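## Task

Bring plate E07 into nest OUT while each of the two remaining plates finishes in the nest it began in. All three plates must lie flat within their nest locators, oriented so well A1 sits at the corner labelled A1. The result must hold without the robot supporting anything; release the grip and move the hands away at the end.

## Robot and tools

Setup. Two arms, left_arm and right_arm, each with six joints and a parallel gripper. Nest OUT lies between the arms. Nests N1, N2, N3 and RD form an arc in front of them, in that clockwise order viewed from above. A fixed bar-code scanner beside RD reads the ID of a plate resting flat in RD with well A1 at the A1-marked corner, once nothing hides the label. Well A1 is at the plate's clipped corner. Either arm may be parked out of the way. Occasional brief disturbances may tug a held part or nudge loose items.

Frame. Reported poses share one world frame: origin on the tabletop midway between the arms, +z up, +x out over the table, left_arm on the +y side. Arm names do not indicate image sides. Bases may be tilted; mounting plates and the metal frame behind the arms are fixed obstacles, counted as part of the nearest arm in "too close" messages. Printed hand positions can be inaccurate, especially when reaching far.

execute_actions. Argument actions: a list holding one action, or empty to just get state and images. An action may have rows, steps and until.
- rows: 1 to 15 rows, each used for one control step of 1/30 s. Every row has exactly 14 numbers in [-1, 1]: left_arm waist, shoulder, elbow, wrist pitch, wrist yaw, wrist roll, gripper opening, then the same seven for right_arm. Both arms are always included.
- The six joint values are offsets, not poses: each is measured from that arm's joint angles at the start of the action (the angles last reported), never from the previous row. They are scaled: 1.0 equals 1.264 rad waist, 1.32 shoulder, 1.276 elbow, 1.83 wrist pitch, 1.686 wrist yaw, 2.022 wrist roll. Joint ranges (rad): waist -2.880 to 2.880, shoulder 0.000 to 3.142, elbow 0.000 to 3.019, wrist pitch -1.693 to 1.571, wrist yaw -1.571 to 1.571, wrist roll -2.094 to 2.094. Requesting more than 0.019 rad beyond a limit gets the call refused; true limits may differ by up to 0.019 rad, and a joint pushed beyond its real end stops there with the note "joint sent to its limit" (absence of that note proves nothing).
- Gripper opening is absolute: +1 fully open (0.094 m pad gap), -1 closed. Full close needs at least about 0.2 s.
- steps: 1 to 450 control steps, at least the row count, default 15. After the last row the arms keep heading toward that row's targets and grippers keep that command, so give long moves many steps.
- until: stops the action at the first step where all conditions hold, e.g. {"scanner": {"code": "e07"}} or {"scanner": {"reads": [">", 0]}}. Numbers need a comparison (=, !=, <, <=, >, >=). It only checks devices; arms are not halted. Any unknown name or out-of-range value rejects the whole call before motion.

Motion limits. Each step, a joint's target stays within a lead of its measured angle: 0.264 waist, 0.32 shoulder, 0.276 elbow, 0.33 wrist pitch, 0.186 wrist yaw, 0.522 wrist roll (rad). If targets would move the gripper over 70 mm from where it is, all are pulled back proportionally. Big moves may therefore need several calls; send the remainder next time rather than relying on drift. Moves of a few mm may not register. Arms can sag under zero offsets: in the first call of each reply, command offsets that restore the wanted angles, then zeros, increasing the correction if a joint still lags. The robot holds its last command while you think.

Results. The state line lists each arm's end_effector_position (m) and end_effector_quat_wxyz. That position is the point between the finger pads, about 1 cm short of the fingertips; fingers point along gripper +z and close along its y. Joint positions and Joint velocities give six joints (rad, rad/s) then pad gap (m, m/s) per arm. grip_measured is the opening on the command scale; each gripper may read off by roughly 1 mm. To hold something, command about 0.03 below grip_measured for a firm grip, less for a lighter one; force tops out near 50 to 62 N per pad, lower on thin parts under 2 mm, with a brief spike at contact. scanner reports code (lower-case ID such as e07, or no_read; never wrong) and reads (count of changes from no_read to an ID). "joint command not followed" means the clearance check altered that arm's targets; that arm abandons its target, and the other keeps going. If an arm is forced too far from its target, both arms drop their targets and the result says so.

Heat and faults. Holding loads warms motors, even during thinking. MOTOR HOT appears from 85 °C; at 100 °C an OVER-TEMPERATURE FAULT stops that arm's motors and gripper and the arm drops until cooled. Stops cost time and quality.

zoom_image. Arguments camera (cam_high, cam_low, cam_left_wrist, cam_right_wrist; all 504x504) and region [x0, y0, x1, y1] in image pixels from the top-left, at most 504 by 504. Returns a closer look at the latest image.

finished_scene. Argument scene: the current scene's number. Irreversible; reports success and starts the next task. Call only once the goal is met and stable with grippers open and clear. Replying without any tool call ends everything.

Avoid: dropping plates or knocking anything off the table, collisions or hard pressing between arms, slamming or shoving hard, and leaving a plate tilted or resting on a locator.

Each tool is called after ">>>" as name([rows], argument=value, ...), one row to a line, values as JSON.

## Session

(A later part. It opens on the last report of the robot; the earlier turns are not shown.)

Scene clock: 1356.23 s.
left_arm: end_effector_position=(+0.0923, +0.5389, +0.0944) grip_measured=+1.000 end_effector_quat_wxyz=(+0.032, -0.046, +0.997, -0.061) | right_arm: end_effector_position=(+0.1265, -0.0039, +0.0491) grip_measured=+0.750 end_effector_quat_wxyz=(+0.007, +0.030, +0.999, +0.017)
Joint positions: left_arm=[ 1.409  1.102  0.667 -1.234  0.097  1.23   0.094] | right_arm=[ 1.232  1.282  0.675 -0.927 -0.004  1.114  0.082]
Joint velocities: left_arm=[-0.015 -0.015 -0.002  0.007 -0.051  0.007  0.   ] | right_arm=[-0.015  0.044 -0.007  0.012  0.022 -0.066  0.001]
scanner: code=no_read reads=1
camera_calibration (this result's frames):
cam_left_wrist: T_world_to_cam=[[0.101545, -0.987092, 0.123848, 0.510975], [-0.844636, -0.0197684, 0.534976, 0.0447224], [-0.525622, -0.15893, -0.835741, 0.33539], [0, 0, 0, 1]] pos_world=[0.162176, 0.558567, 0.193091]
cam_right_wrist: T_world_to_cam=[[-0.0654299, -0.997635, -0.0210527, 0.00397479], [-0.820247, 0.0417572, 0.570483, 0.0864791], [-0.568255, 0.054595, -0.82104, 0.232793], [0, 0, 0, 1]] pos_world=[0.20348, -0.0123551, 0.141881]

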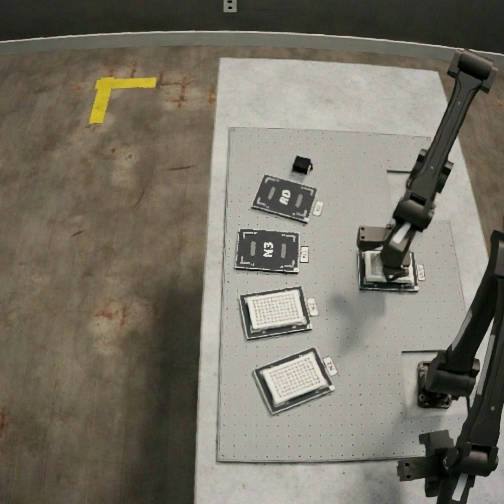

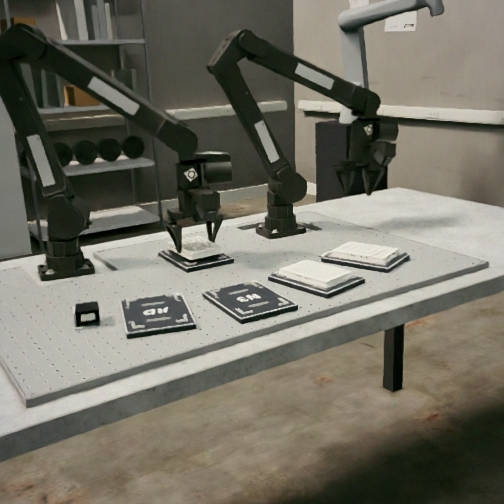

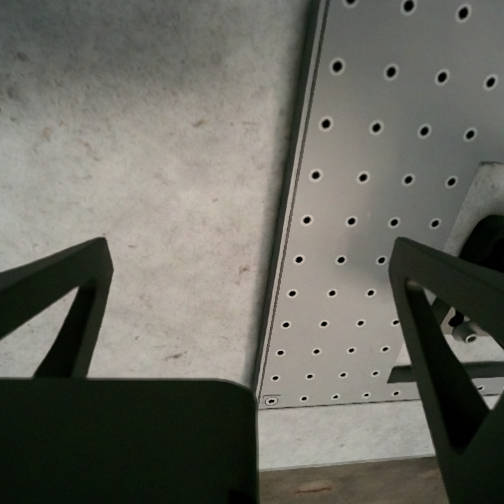

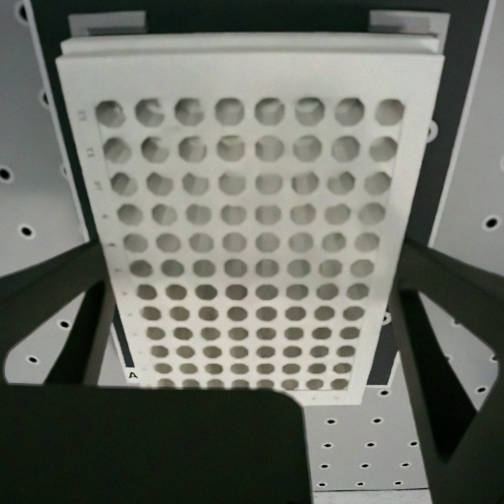

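>>> execute_actions([
  {"rows": [[0,0,0,0,0,0,1,0,0,0,0.004,0,0,0.73],[0,0,0,0,0,0,1,0,0,0,0.008,0,0,0.73],[0,0,0,0,0,0,1,0,0,0,0.0125,0,0,0.73]], "steps": 8},
])

Scene clock: 1382.57 s.
left_arm: end_effector_position=(+0.0923, +0.5389, +0.0944) grip_measured=+1.000 end_effector_quat_wxyz=(+0.032, -0.046, +0.997, -0.061) | right_arm: end_effector_position=(+0.1277, -0.0019, +0.0489) grip_measured=+0.750 end_effector_quat_wxyz=(+0.009, +0.029, +0.999, +0.021)
Joint positions: left_arm=[ 1.409  1.102  0.667 -1.234  0.097  1.23   0.094] | right_arm=[ 1.232  1.283  0.675 -0.917 -0.004  1.112  0.082]
Joint velocities: left_arm=[ 0.005  0.005 -0.002 -0.002 -0.037 -0.037  0.   ] | right_arm=[-0.015 -0.005  0.007 -0.022  0.022  0.081  0.001]
scanner: code=no_read reads=1
camera_calibration (this result's frames):
cam_left_wrist: T_world_to_cam=[[0.101545, -0.987092, 0.123848, 0.510975], [-0.844636, -0.0197684, 0.534976, 0.0447224], [-0.525622, -0.15893, -0.835741, 0.33539], [0, 0, 0, 1]] pos_world=[0.162176, 0.558567, 0.193091]
cam_right_wrist: T_world_to_cam=[[-0.0630378, -0.997592, -0.0289055, 0.00615623], [-0.822853, 0.035563, 0.567141, 0.0879576], [-0.564748, 0.0595363, -0.823113, 0.232819], [0, 0, 0, 1]] pos_world=[0.204248, -0.0108478, 0.14193]

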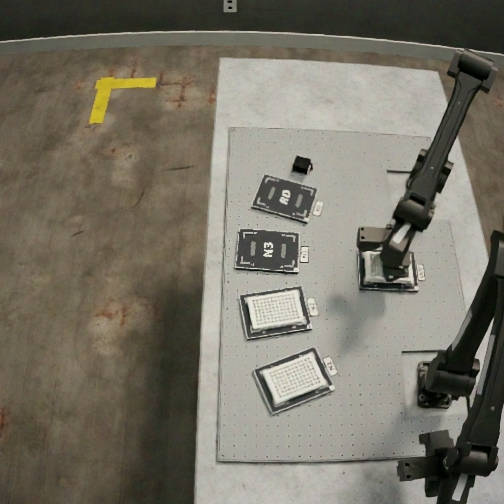

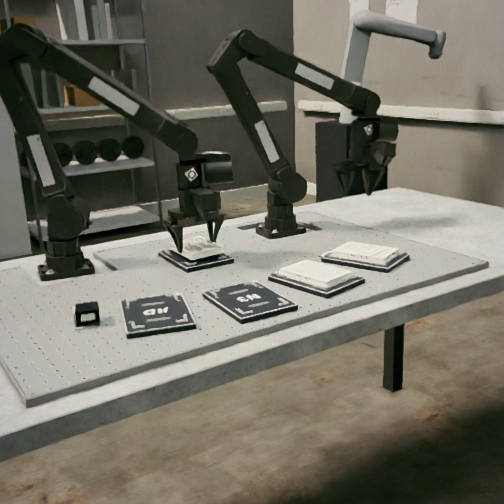

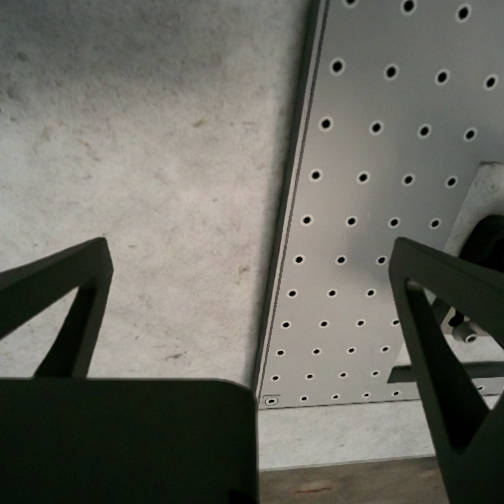

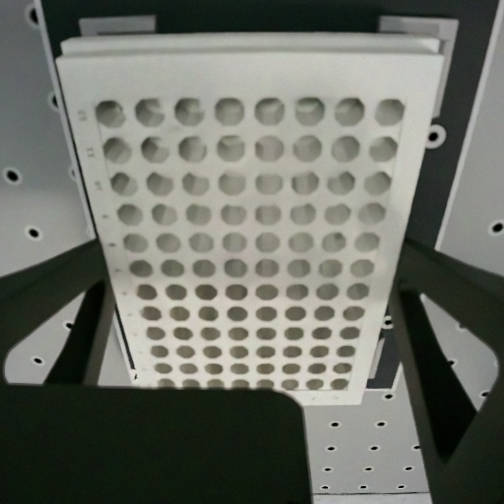

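>>> zoom_image(camera="cam_right_wrist", region=[40, 0, 180, 70])

>>> zoom_image(camera="cam_right_wrist", region=[350, 0, 490, 70])

>>> zoom_image(camera="cam_low", region=[140, 215, 260, 285])

Region (40, 0, 180, 70) of cam_right_wrist's 504x504 image, scaled by 3.600, with more detail than that image has.

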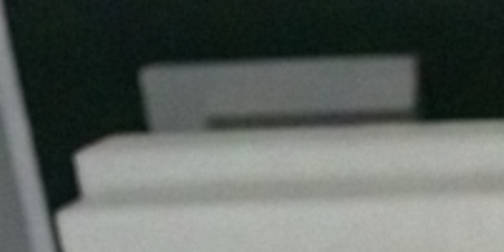

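Region (350, 0, 490, 70) of cam_right_wrist's 504x504 image, scaled by 3.600, with more detail than that image has.

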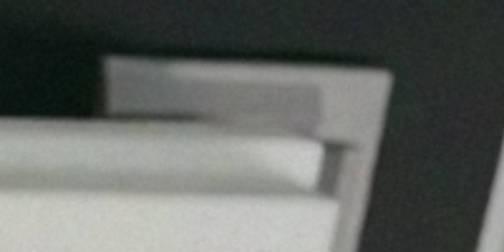

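Region (140, 215, 260, 285) of cam_low's 504x504 image, scaled by 4.200, with more detail than that image has; it fills the top 294 rows of this view, and the rest is white.

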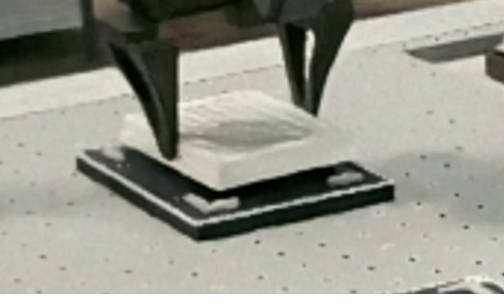

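>>> execute_actions([
  {"rows": [[0,0,0,0,0,0,1,0,0.008,0,0,0,0,0.73],[0,0,0,0,0,0,1,0,0.016,0,0,0,0,0.73],[0,0,0,0,0,0,1,0,0.023,0,0,0,0,0.73],[0,0,0,0,0,0,1,0,0.028,0,0,0,0,0.73]], "steps": 9},
])

Scene clock: 1429.80 s.
left_arm: end_effector_position=(+0.0923, +0.5389, +0.0944) grip_measured=+1.000 end_effector_quat_wxyz=(+0.032, -0.046, +0.997, -0.061) | right_arm: end_effector_position=(+0.1268, -0.0033, +0.0430) grip_measured=+0.750 end_effector_quat_wxyz=(+0.004, +0.029, +0.999, +0.012)
Joint positions: left_arm=[ 1.409  1.102  0.667 -1.234  0.097  1.23   0.094] | right_arm=[ 1.232  1.304  0.675 -0.917 -0.004  1.112  0.082]
Joint velocities: left_arm=[ 0.005 -0.005 -0.002 -0.007  0.051 -0.022  0.   ] | right_arm=[-0.005  0.044  0.002 -0.017  0.007 -0.037 -0.   ]
scanner: code=no_read reads=1
camera_calibration (this result's frames):
cam_left_wrist: T_world_to_cam=[[0.101545, -0.987092, 0.123848, 0.510975], [-0.844636, -0.0197684, 0.534976, 0.0447224], [-0.525622, -0.15893, -0.835741, 0.33539], [0, 0, 0, 1]] pos_world=[0.162176, 0.558567, 0.193091]
cam_right_wrist: T_world_to_cam=[[-0.0632381, -0.997944, -0.0103988, 0.00370404], [-0.817034, 0.0457849, 0.574769, 0.0896377], [-0.573111, 0.0448434, -0.81825, 0.228385], [0, 0, 0, 1]] pos_world=[0.204361, -0.0106492, 0.135393]

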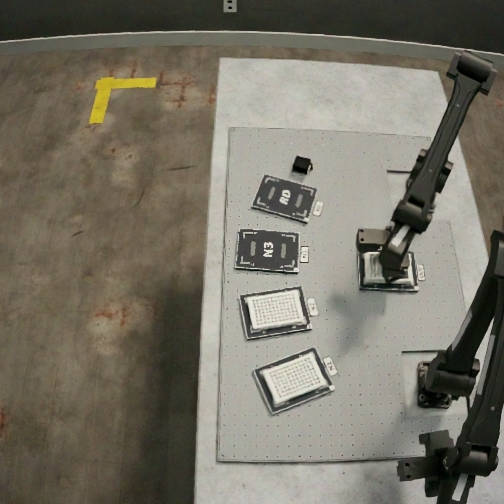

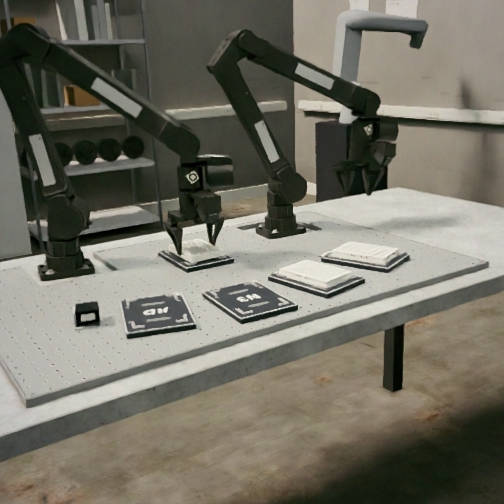

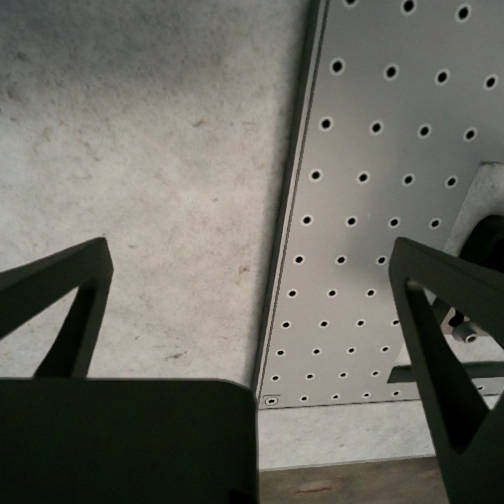

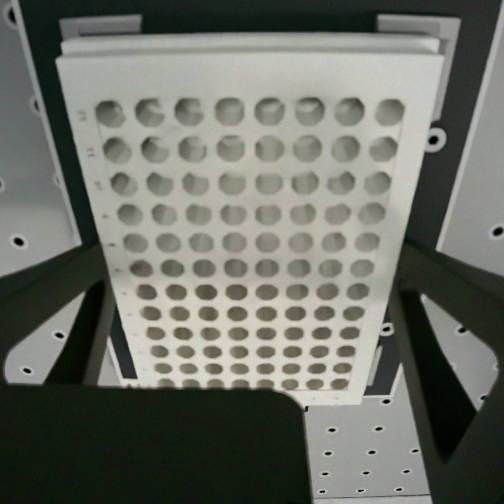

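>>> execute_actions(actions=[])

>>> zoom_image(camera="cam_right_wrist", region=[20, 0, 160, 70])

>>> zoom_image(camera="cam_right_wrist", region=[350, 0, 490, 70])

Scene clock: 1439.40 s.
left_arm: end_effector_position=(+0.0923, +0.5389, +0.0944) grip_measured=+1.000 end_effector_quat_wxyz=(+0.032, -0.046, +0.997, -0.061) | right_arm: end_effector_position=(+0.1268, -0.0035, +0.0425) grip_measured=+0.750 end_effector_quat_wxyz=(+0.004, +0.029, +1.000, +0.011)
Joint positions: left_arm=[ 1.409  1.102  0.667 -1.234  0.097  1.23   0.094] | right_arm=[ 1.232  1.306  0.675 -0.917 -0.004  1.112  0.082]
Joint velocities: left_arm=[ 0.005 -0.005  0.007  0.012 -0.022  0.022  0.   ] | right_arm=[-0.015 -0.005 -0.017 -0.007 -0.037 -0.007  0.   ]
scanner: code=no_read reads=1
camera_calibration (this result's frames):
cam_left_wrist: T_world_to_cam=[[0.101545, -0.987092, 0.123848, 0.510975], [-0.844636, -0.0197684, 0.534976, 0.0447224], [-0.525622, -0.15893, -0.835741, 0.33539], [0, 0, 0, 1]] pos_world=[0.162176, 0.558567, 0.193091]
cam_right_wrist: T_world_to_cam=[[-0.0632454, -0.997957, -0.00902765, 0.00352177], [-0.8166, 0.0465475, 0.575324, 0.0897587], [-0.573728, 0.0437586, -0.817876, 0.228061], [0, 0, 0, 1]] pos_world=[0.204365, -0.0106431, 0.134917]

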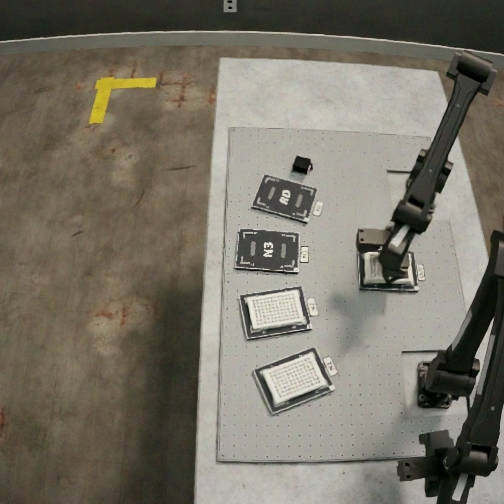

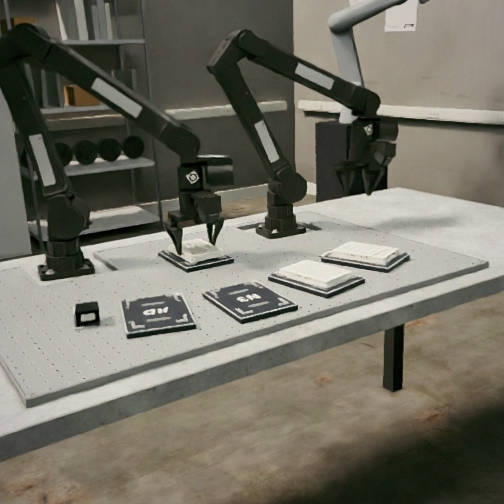

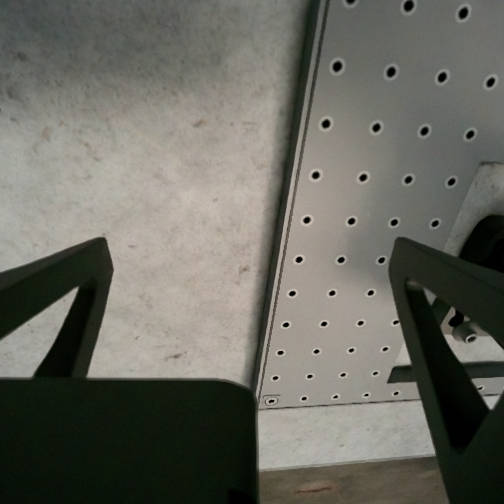

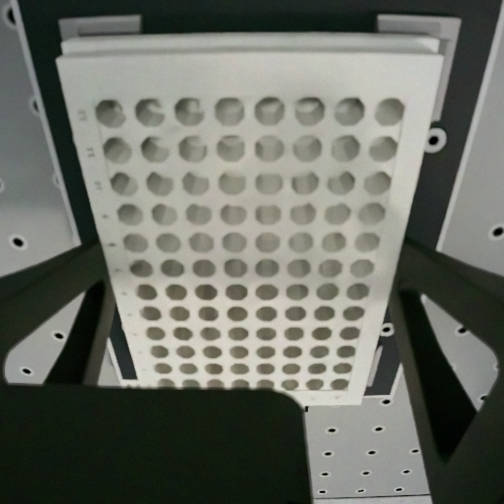

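Region (20, 0, 160, 70) of cam_right_wrist's 504x504 image, scaled by 3.600, with more detail than that image has.

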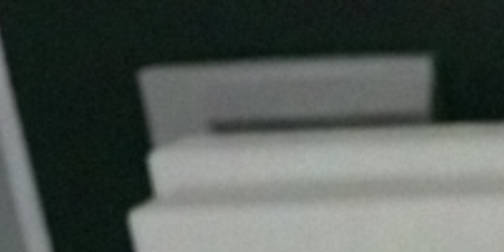

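Region (350, 0, 490, 70) of cam_right_wrist's 504x504 image, scaled by 3.600, with more detail than that image has.

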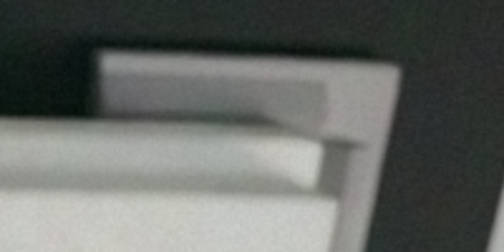

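>>> execute_actions(actions=[])

Scene clock: 1468.73 s.
left_arm: end_effector_position=(+0.0923, +0.5389, +0.0944) grip_measured=+1.000 end_effector_quat_wxyz=(+0.032, -0.046, +0.997, -0.061) | right_arm: end_effector_position=(+0.1268, -0.0035, +0.0425) grip_measured=+0.750 end_effector_quat_wxyz=(+0.004, +0.029, +1.000, +0.011)
Joint positions: left_arm=[ 1.409  1.102  0.667 -1.234  0.097  1.23   0.094] | right_arm=[ 1.232  1.306  0.675 -0.917 -0.004  1.112  0.082]
Joint velocities: left_arm=[-0.005 -0.015 -0.002 -0.002 -0.051 -0.007  0.   ] | right_arm=[-0.015 -0.005 -0.012  0.007  0.007  0.007  0.001]
scanner: code=no_read reads=1
camera_calibration (this result's frames):
cam_left_wrist: T_world_to_cam=[[0.101545, -0.987092, 0.123848, 0.510975], [-0.844636, -0.0197684, 0.534976, 0.0447224], [-0.525622, -0.15893, -0.835741, 0.33539], [0, 0, 0, 1]] pos_world=[0.162176, 0.558567, 0.193091]
cam_right_wrist: T_world_to_cam=[[-0.0632454, -0.997957, -0.00902765, 0.00352177], [-0.8166, 0.0465475, 0.575324, 0.0897587], [-0.573728, 0.0437586, -0.817876, 0.228061], [0, 0, 0, 1]] pos_world=[0.204365, -0.0106431, 0.134917]

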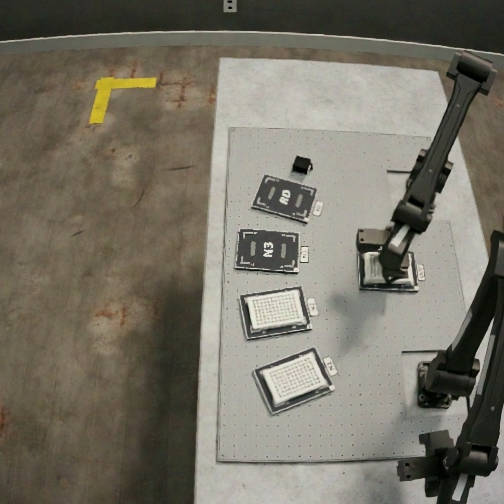

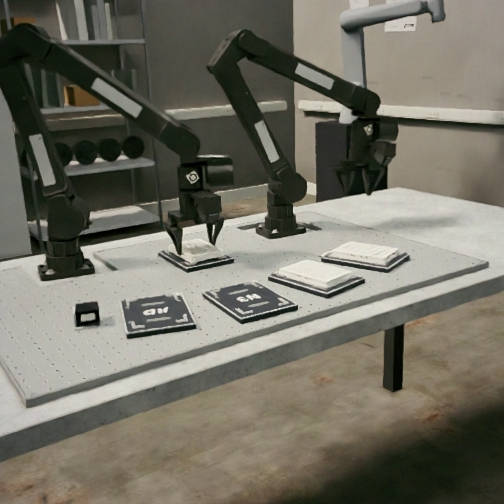

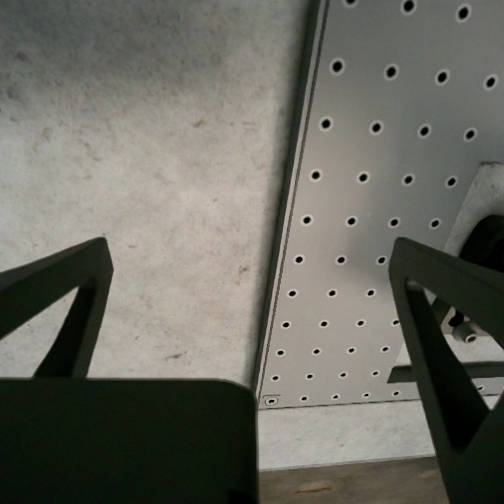

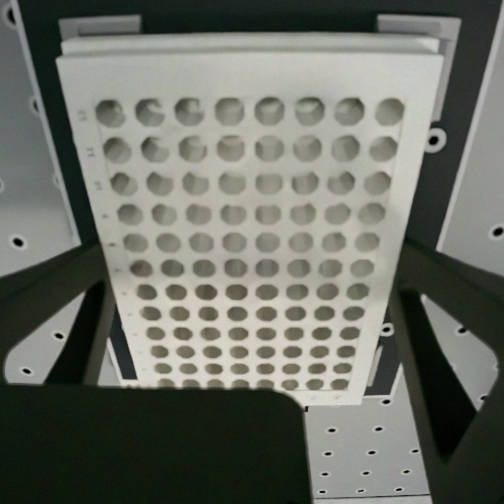

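>>> execute_actions([
  {"rows": [[0,0,0,0,0,0,1,0,0.006,0,0,0,0,0.73],[0,0,0,0,0,0,1,0,0.012,0,0,0,0,0.73],[0,0,0,0,0,0,1,0,0.017,0,0,0,0,0.73],[0,0,0,0,0,0,1,0,0.021,0,0,0,0,0.73]], "steps": 8},
])

Scene clock: 1472.70 s.
left_arm: end_effector_position=(+0.0923, +0.5389, +0.0944) grip_measured=+1.000 end_effector_quat_wxyz=(+0.032, -0.046, +0.997, -0.061) | right_arm: end_effector_position=(+0.1266, -0.0037, +0.0417) grip_measured=+0.750 end_effector_quat_wxyz=(+0.003, +0.029, +1.000, +0.010)
Joint positions: left_arm=[ 1.409  1.102  0.667 -1.234  0.097  1.23   0.094] | right_arm=[ 1.232  1.309  0.675 -0.917 -0.004  1.112  0.082]
Joint velocities: left_arm=[-0.005 -0.015  0.007  0.002  0.007  0.007  0.   ] | right_arm=[-0.015 -0.015 -0.002 -0.002  0.051 -0.051 -0.001]
scanner: code=no_read reads=1
camera_calibration (this result's frames):
cam_left_wrist: T_world_to_cam=[[0.101545, -0.987092, 0.123848, 0.510975], [-0.844636, -0.0197684, 0.534976, 0.0447224], [-0.525622, -0.15893, -0.835741, 0.33539], [0, 0, 0, 1]] pos_world=[0.162176, 0.558567, 0.193091]
cam_right_wrist: T_world_to_cam=[[-0.063257, -0.997977, -0.00628532, 0.0031586], [-0.815731, 0.0480748, 0.576431, 0.0900017], [-0.574963, 0.0415904, -0.817122, 0.227412], [0, 0, 0, 1]] pos_world=[0.20437, -0.0106328, 0.133964]

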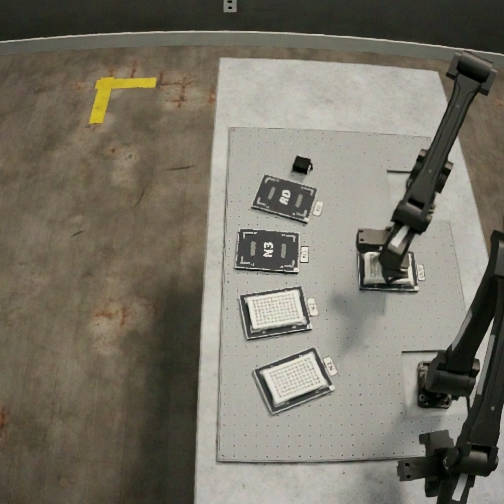

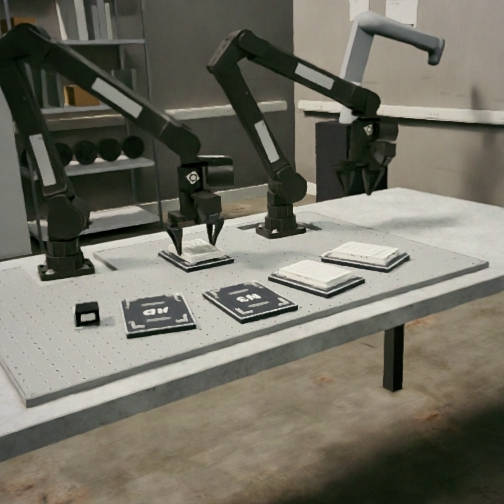

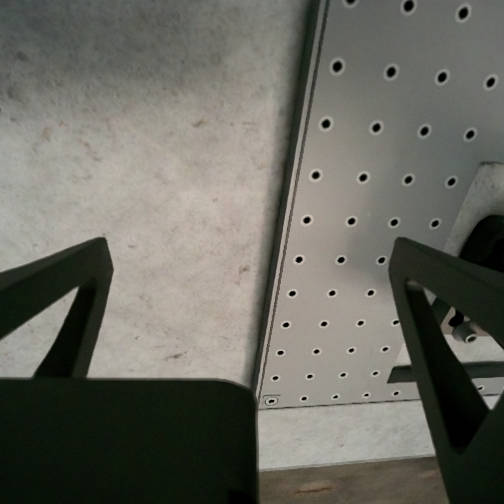

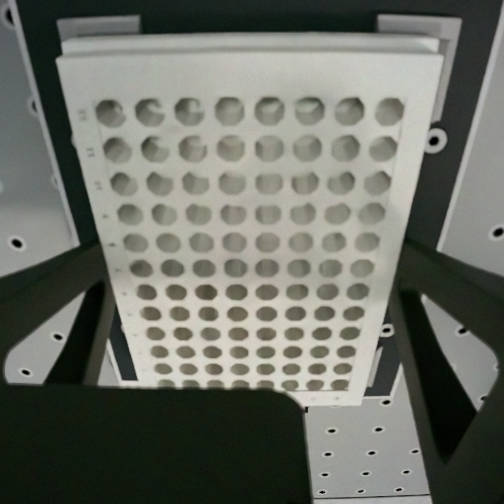

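>>> execute_actions(actions=[])

Scene clock: 1474.57 s.
left_arm: end_effector_position=(+0.0923, +0.5389, +0.0944) grip_measured=+1.000 end_effector_quat_wxyz=(+0.032, -0.046, +0.997, -0.061) | right_arm: end_effector_position=(+0.1266, -0.0037, +0.0417) grip_measured=+0.750 end_effector_quat_wxyz=(+0.003, +0.029, +1.000, +0.010)
Joint positions: left_arm=[ 1.409  1.102  0.667 -1.234  0.097  1.23   0.094] | right_arm=[ 1.232  1.309  0.675 -0.917 -0.004  1.112  0.082]
Joint velocities: left_arm=[-0.015 -0.005 -0.007  0.007  0.037  0.007  0.   ] | right_arm=[-0.015 -0.005 -0.002 -0.022  0.007 -0.037 -0.001]
scanner: code=no_read reads=1
camera_calibration (this result's frames):
cam_left_wrist: T_world_to_cam=[[0.101545, -0.987092, 0.123848, 0.510975], [-0.844636, -0.0197684, 0.534976, 0.0447224], [-0.525622, -0.15893, -0.835741, 0.33539], [0, 0, 0, 1]] pos_world=[0.162176, 0.558567, 0.193091]
cam_right_wrist: T_world_to_cam=[[-0.063257, -0.997977, -0.00628532, 0.0031586], [-0.815731, 0.0480748, 0.576431, 0.0900017], [-0.574963, 0.0415904, -0.817122, 0.227412], [0, 0, 0, 1]] pos_world=[0.20437, -0.0106328, 0.133964]

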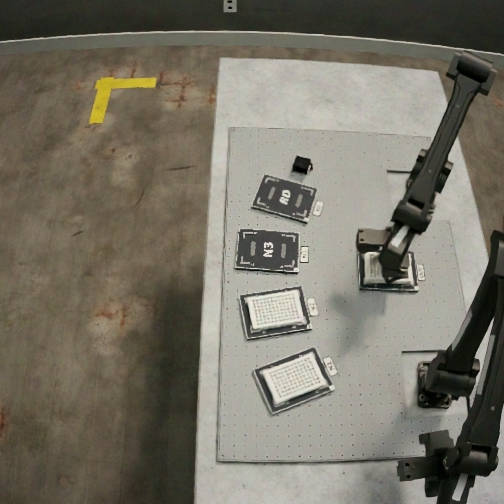

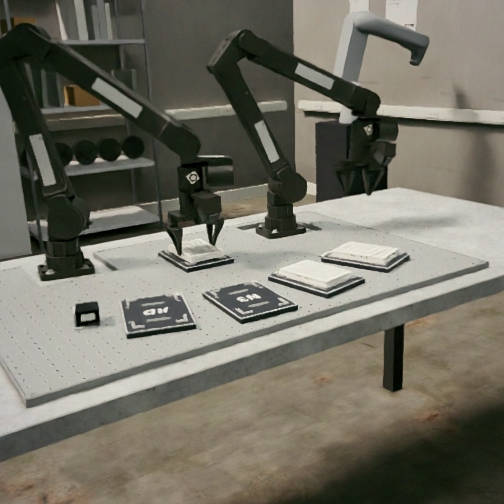

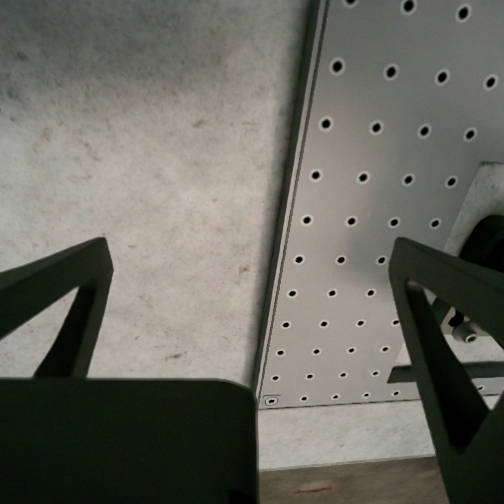

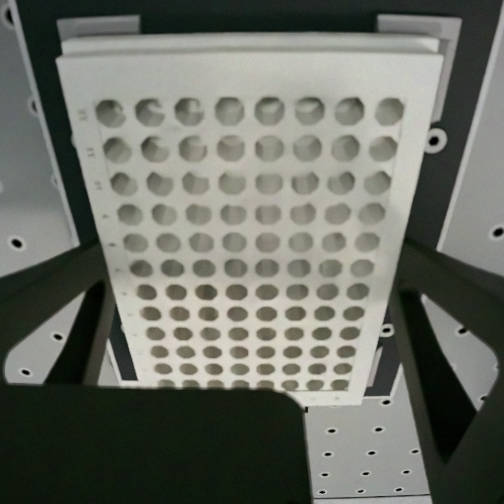

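>>> zoom_image(camera="cam_right_wrist", region=[20, 0, 500, 120])

>>> zoom_image(camera="cam_low", region=[140, 210, 250, 290])

Region (20, 0, 500, 120) of cam_right_wrist's 504x504 image, scaled by 1.050, with more detail than that image has; it fills the top 126 rows of this view, and the rest is white.

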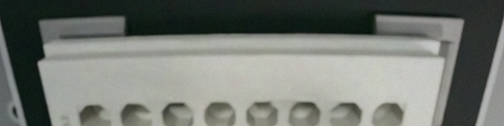

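Region (140, 210, 250, 290) of cam_low's 504x504 image, scaled by 4.582, with more detail than that image has; it fills the top 367 rows of this view, and the rest is white.

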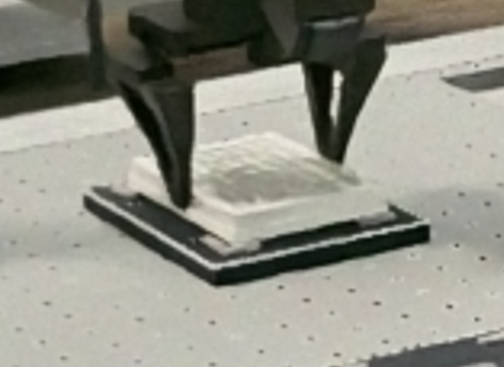

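>>> execute_actions([
  {"rows": [[0,0,0,0,0,0,1,0,0.008,0,-0.002,0,0,0.73],[0,0,0,0,0,0,1,0,0.006,0,-0.004,0,0,0.73],[0,0,0,0,0,0,1,0,0.005,0,-0.0055,0,0,0.73]], "steps": 6},
])

Scene clock: 1530.40 s.
left_arm: end_effector_position=(+0.0923, +0.5389, +0.0944) grip_measured=+1.000 end_effector_quat_wxyz=(+0.032, -0.046, +0.997, -0.061) | right_arm: end_effector_position=(+0.1266, -0.0038, +0.0417) grip_measured=+0.750 end_effector_quat_wxyz=(+0.003, +0.029, +1.000, +0.009)
Joint positions: left_arm=[ 1.409  1.102  0.667 -1.234  0.097  1.23   0.094] | right_arm=[ 1.232  1.309  0.675 -0.917 -0.004  1.112  0.082]
Joint velocities: left_arm=[-0.024 -0.015  0.012 -0.007 -0.007 -0.081  0.   ] | right_arm=[ 0.015 -0.005  0.002 -0.012  0.007 -0.037 -0.001]
scanner: code=no_read reads=1
camera_calibration (this result's frames):
cam_left_wrist: T_world_to_cam=[[0.101545, -0.987092, 0.123848, 0.510975], [-0.844636, -0.0197684, 0.534976, 0.0447224], [-0.525622, -0.15893, -0.835741, 0.33539], [0, 0, 0, 1]] pos_world=[0.162176, 0.558567, 0.193091]
cam_right_wrist: T_world_to_cam=[[-0.0632581, -0.99798, -0.00594252, 0.00306016], [-0.815622, 0.048266, 0.576569, 0.08995], [-0.575117, 0.0413195, -0.817027, 0.227402], [0, 0, 0, 1]] pos_world=[0.204342, -0.0106837, 0.133949]

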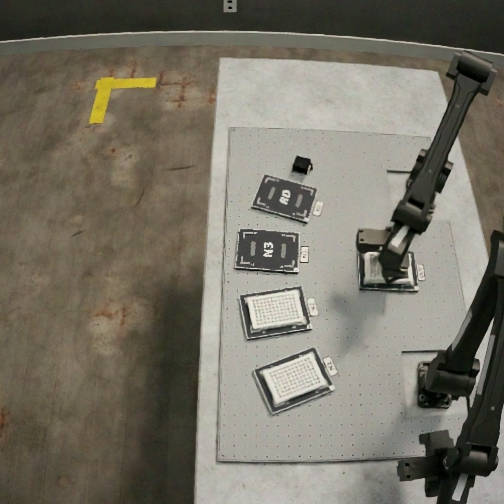

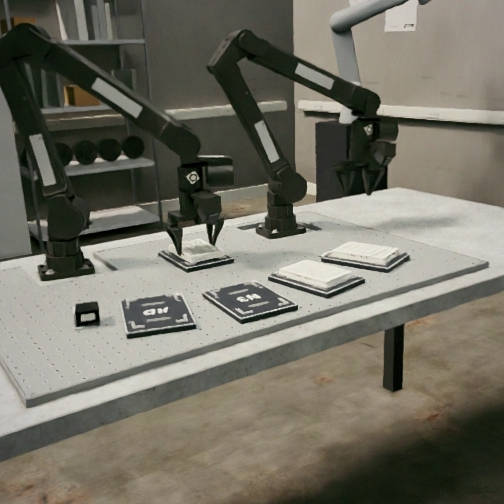

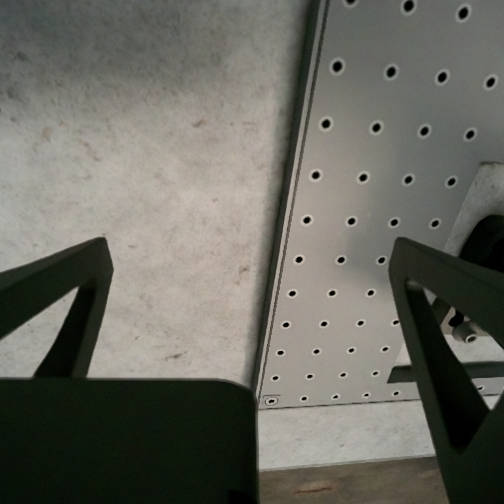

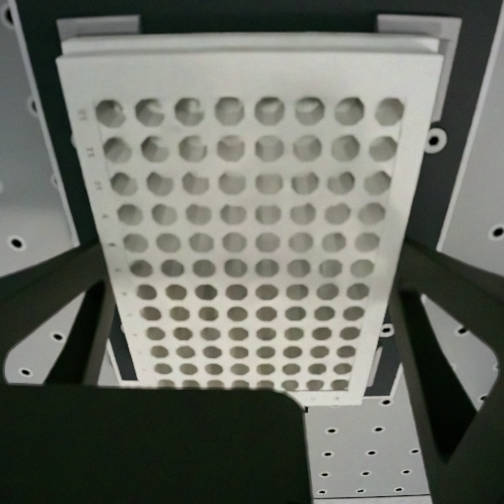

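>>> execute_actions([
  {"rows": [[0,0,0,0,0,0,1,0,-0.001,0,-0.003,0,0,0.73],[0,0,0,0,0,0,1,0,-0.002,0,-0.006,0,0,0.73],[0,0,0,0,0,0,1,0,-0.003,0,-0.008,0,0,0.73],[0,0,0,0,0,0,1,0,-0.003,0,-0.0095,0,0,0.73]], "steps": 8},
])

Scene clock: 1536.03 s.
left_arm: end_effector_position=(+0.0923, +0.5389, +0.0944) grip_measured=+1.000 end_effector_quat_wxyz=(+0.032, -0.046, +0.997, -0.061) | right_arm: end_effector_position=(+0.1260, -0.0049, +0.0419) grip_measured=+0.750 end_effector_quat_wxyz=(+0.002, +0.029, +1.000, +0.007)
Joint positions: left_arm=[ 1.409  1.102  0.667 -1.234  0.097  1.23   0.094] | right_arm=[ 1.232  1.308  0.675 -0.922 -0.004  1.112  0.082]
Joint velocities: left_arm=[ 0.005  0.005 -0.002 -0.007 -0.022 -0.095  0.   ] | right_arm=[-0.005 -0.005 -0.007 -0.027  0.007  0.007  0.   ]
scanner: code=no_read reads=1
camera_calibration (this result's frames):
cam_left_wrist: T_world_to_cam=[[0.101545, -0.987092, 0.123848, 0.510975], [-0.844636, -0.0197684, 0.534976, 0.0447224], [-0.525622, -0.15893, -0.835741, 0.33539], [0, 0, 0, 1]] pos_world=[0.162176, 0.558567, 0.193091]
cam_right_wrist: T_world_to_cam=[[-0.0632669, -0.997995, -0.00182891, 0.00177102], [-0.814314, 0.050563, 0.578217, 0.0891666], [-0.576966, 0.0380713, -0.815881, 0.227418], [0, 0, 0, 1]] pos_world=[0.203934, -0.0113992, 0.133992]

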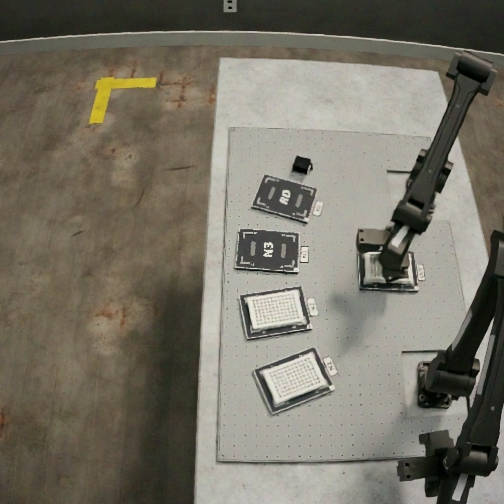

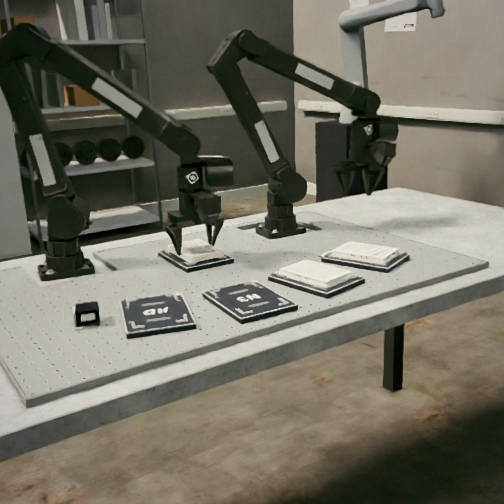

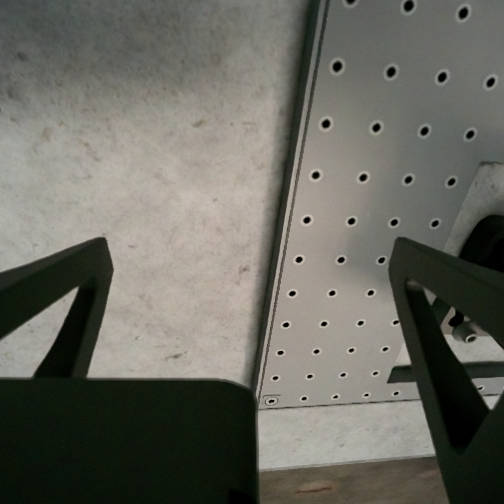

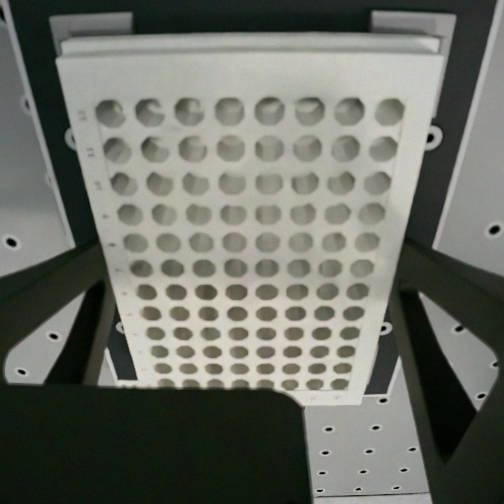

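>>> zoom_image(camera="cam_right_wrist", region=[20, 0, 500, 120])

>>> execute_actions(actions=[])

Region (20, 0, 500, 120) of cam_right_wrist's 504x504 image, scaled by 1.050, with more detail than that image has; it fills the top 126 rows of this view, and the rest is white.

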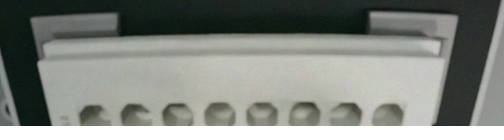

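Scene clock: 1539.07 s.
left_arm: end_effector_position=(+0.0923, +0.5389, +0.0944) grip_measured=+1.000 end_effector_quat_wxyz=(+0.032, -0.046, +0.997, -0.061) | right_arm: end_effector_position=(+0.1259, -0.0049, +0.0419) grip_measured=+0.750 end_effector_quat_wxyz=(+0.002, +0.029, +1.000, +0.007)
Joint positions: left_arm=[ 1.409  1.102  0.667 -1.234  0.097  1.23   0.094] | right_arm=[ 1.232  1.308  0.675 -0.923 -0.004  1.112  0.082]
Joint velocities: left_arm=[ 0.015  0.005 -0.012 -0.007  0.051  0.007  0.   ] | right_arm=[-0.024  0.015 -0.007 -0.007 -0.022  0.022 -0.001]
scanner: code=no_read reads=1
camera_calibration (this result's frames):
cam_left_wrist: T_world_to_cam=[[0.101545, -0.987092, 0.123848, 0.510975], [-0.844636, -0.0197684, 0.534976, 0.0447224], [-0.525622, -0.15893, -0.835741, 0.33539], [0, 0, 0, 1]] pos_world=[0.162176, 0.558567, 0.193091]
cam_right_wrist: T_world_to_cam=[[-0.0632672, -0.997996, -0.0014861, 0.00167241], [-0.814205, 0.0507547, 0.578354, 0.0891151], [-0.57712, 0.0378009, -0.815784, 0.227408], [0, 0, 0, 1]] pos_world=[0.203905, -0.0114502, 0.133978]

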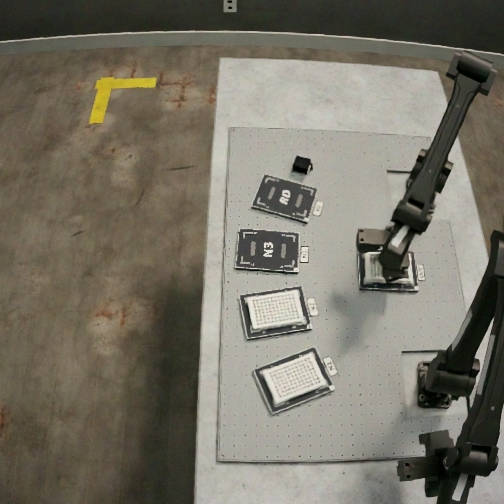

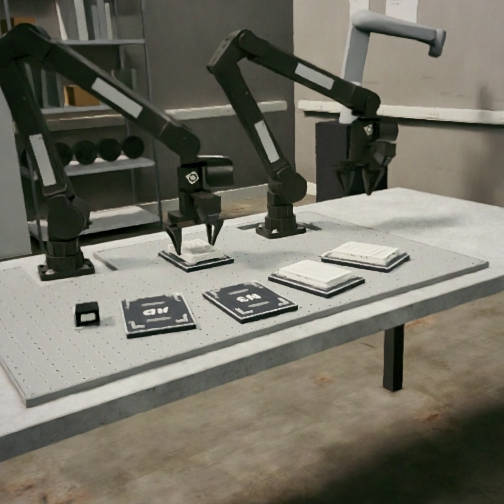

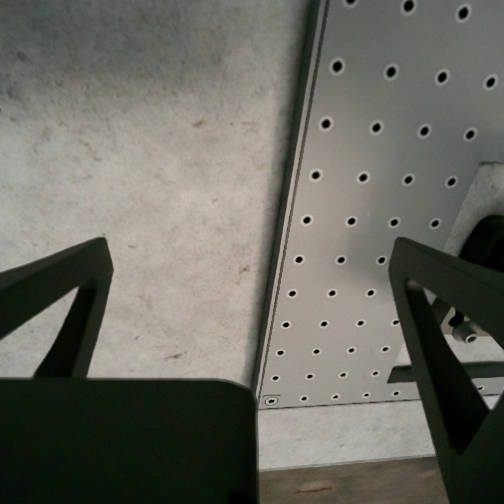

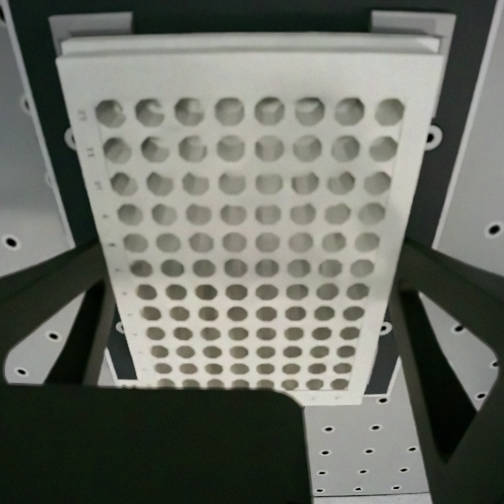

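>>> execute_actions([
  {"rows": [[0,0,0,0,0,0,1,0,0.006,0,0,0,0,0.73],[0,0,0,0,0,0,1,0,0.012,0,0,0,0,0.73],[0,0,0,0,0,0,1,0,0.017,0,0,0,0,0.73],[0,0,0,0,0,0,1,0,0.021,0,0,0,0,0.73],[0,0,0,0,0,0,1,0,0.023,0,0,0,0,0.73]], "steps": 9},
])

Scene clock: 1549.50 s.
left_arm: end_effector_position=(+0.0923, +0.5389, +0.0944) grip_measured=+1.000 end_effector_quat_wxyz=(+0.032, -0.046, +0.997, -0.061) | right_arm: end_effector_position=(+0.1254, -0.0058, +0.0388) grip_measured=+0.750 end_effector_quat_wxyz=(-0.001, +0.029, +1.000, +0.002)
Joint positions: left_arm=[ 1.409  1.102  0.667 -1.234  0.097  1.23   0.094] | right_arm=[ 1.232  1.319  0.675 -0.923 -0.004  1.112  0.082]
Joint velocities: left_arm=[-0.005 -0.005 -0.012  0.007  0.022 -0.022  0.   ] | right_arm=[-0.005  0.005 -0.012 -0.007  0.022  0.051  0.001]
scanner: code=no_read reads=1
camera_calibration (this result's frames):
cam_left_wrist: T_world_to_cam=[[0.101545, -0.987092, 0.123848, 0.510975], [-0.844636, -0.0197684, 0.534976, 0.0447224], [-0.525622, -0.15893, -0.835741, 0.33539], [0, 0, 0, 1]] pos_world=[0.162176, 0.558567, 0.193091]
cam_right_wrist: T_world_to_cam=[[-0.0632481, -0.997962, 0.0084551, 0.000383072], [-0.811029, 0.0563342, 0.582287, 0.0900174], [-0.581576, 0.0299712, -0.81294, 0.22505], [0, 0, 0, 1]] pos_world=[0.203915, -0.0114338, 0.130533]

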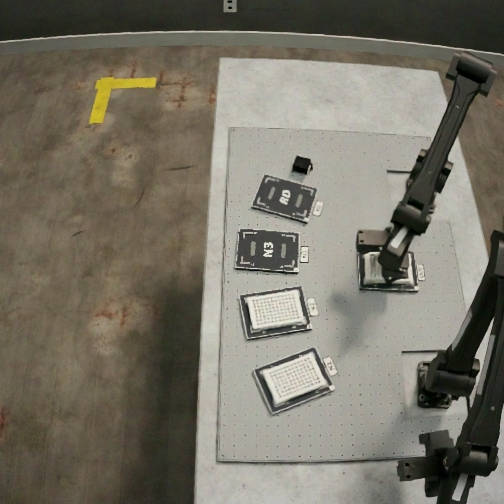

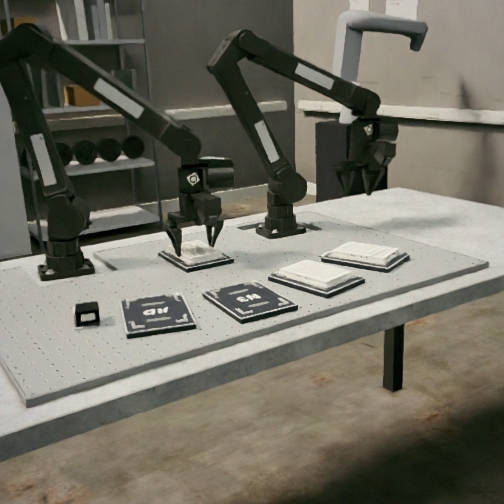

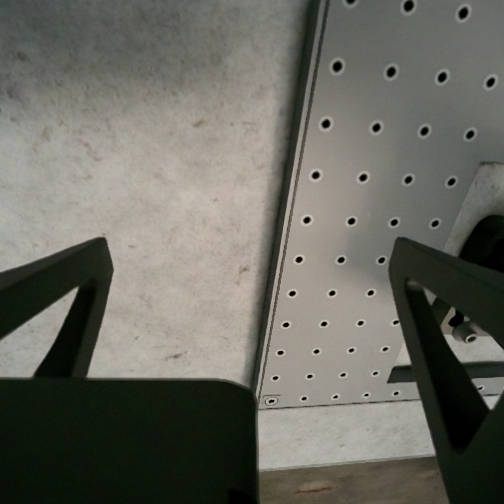

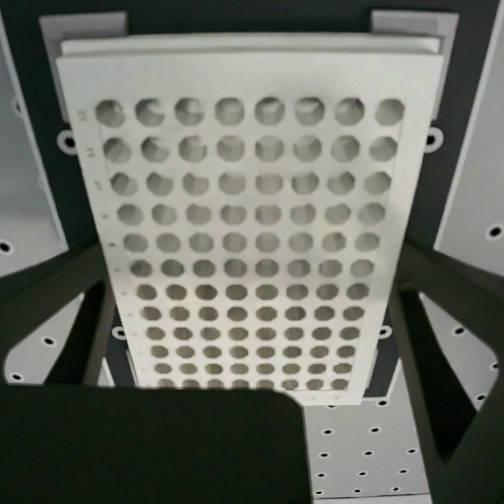

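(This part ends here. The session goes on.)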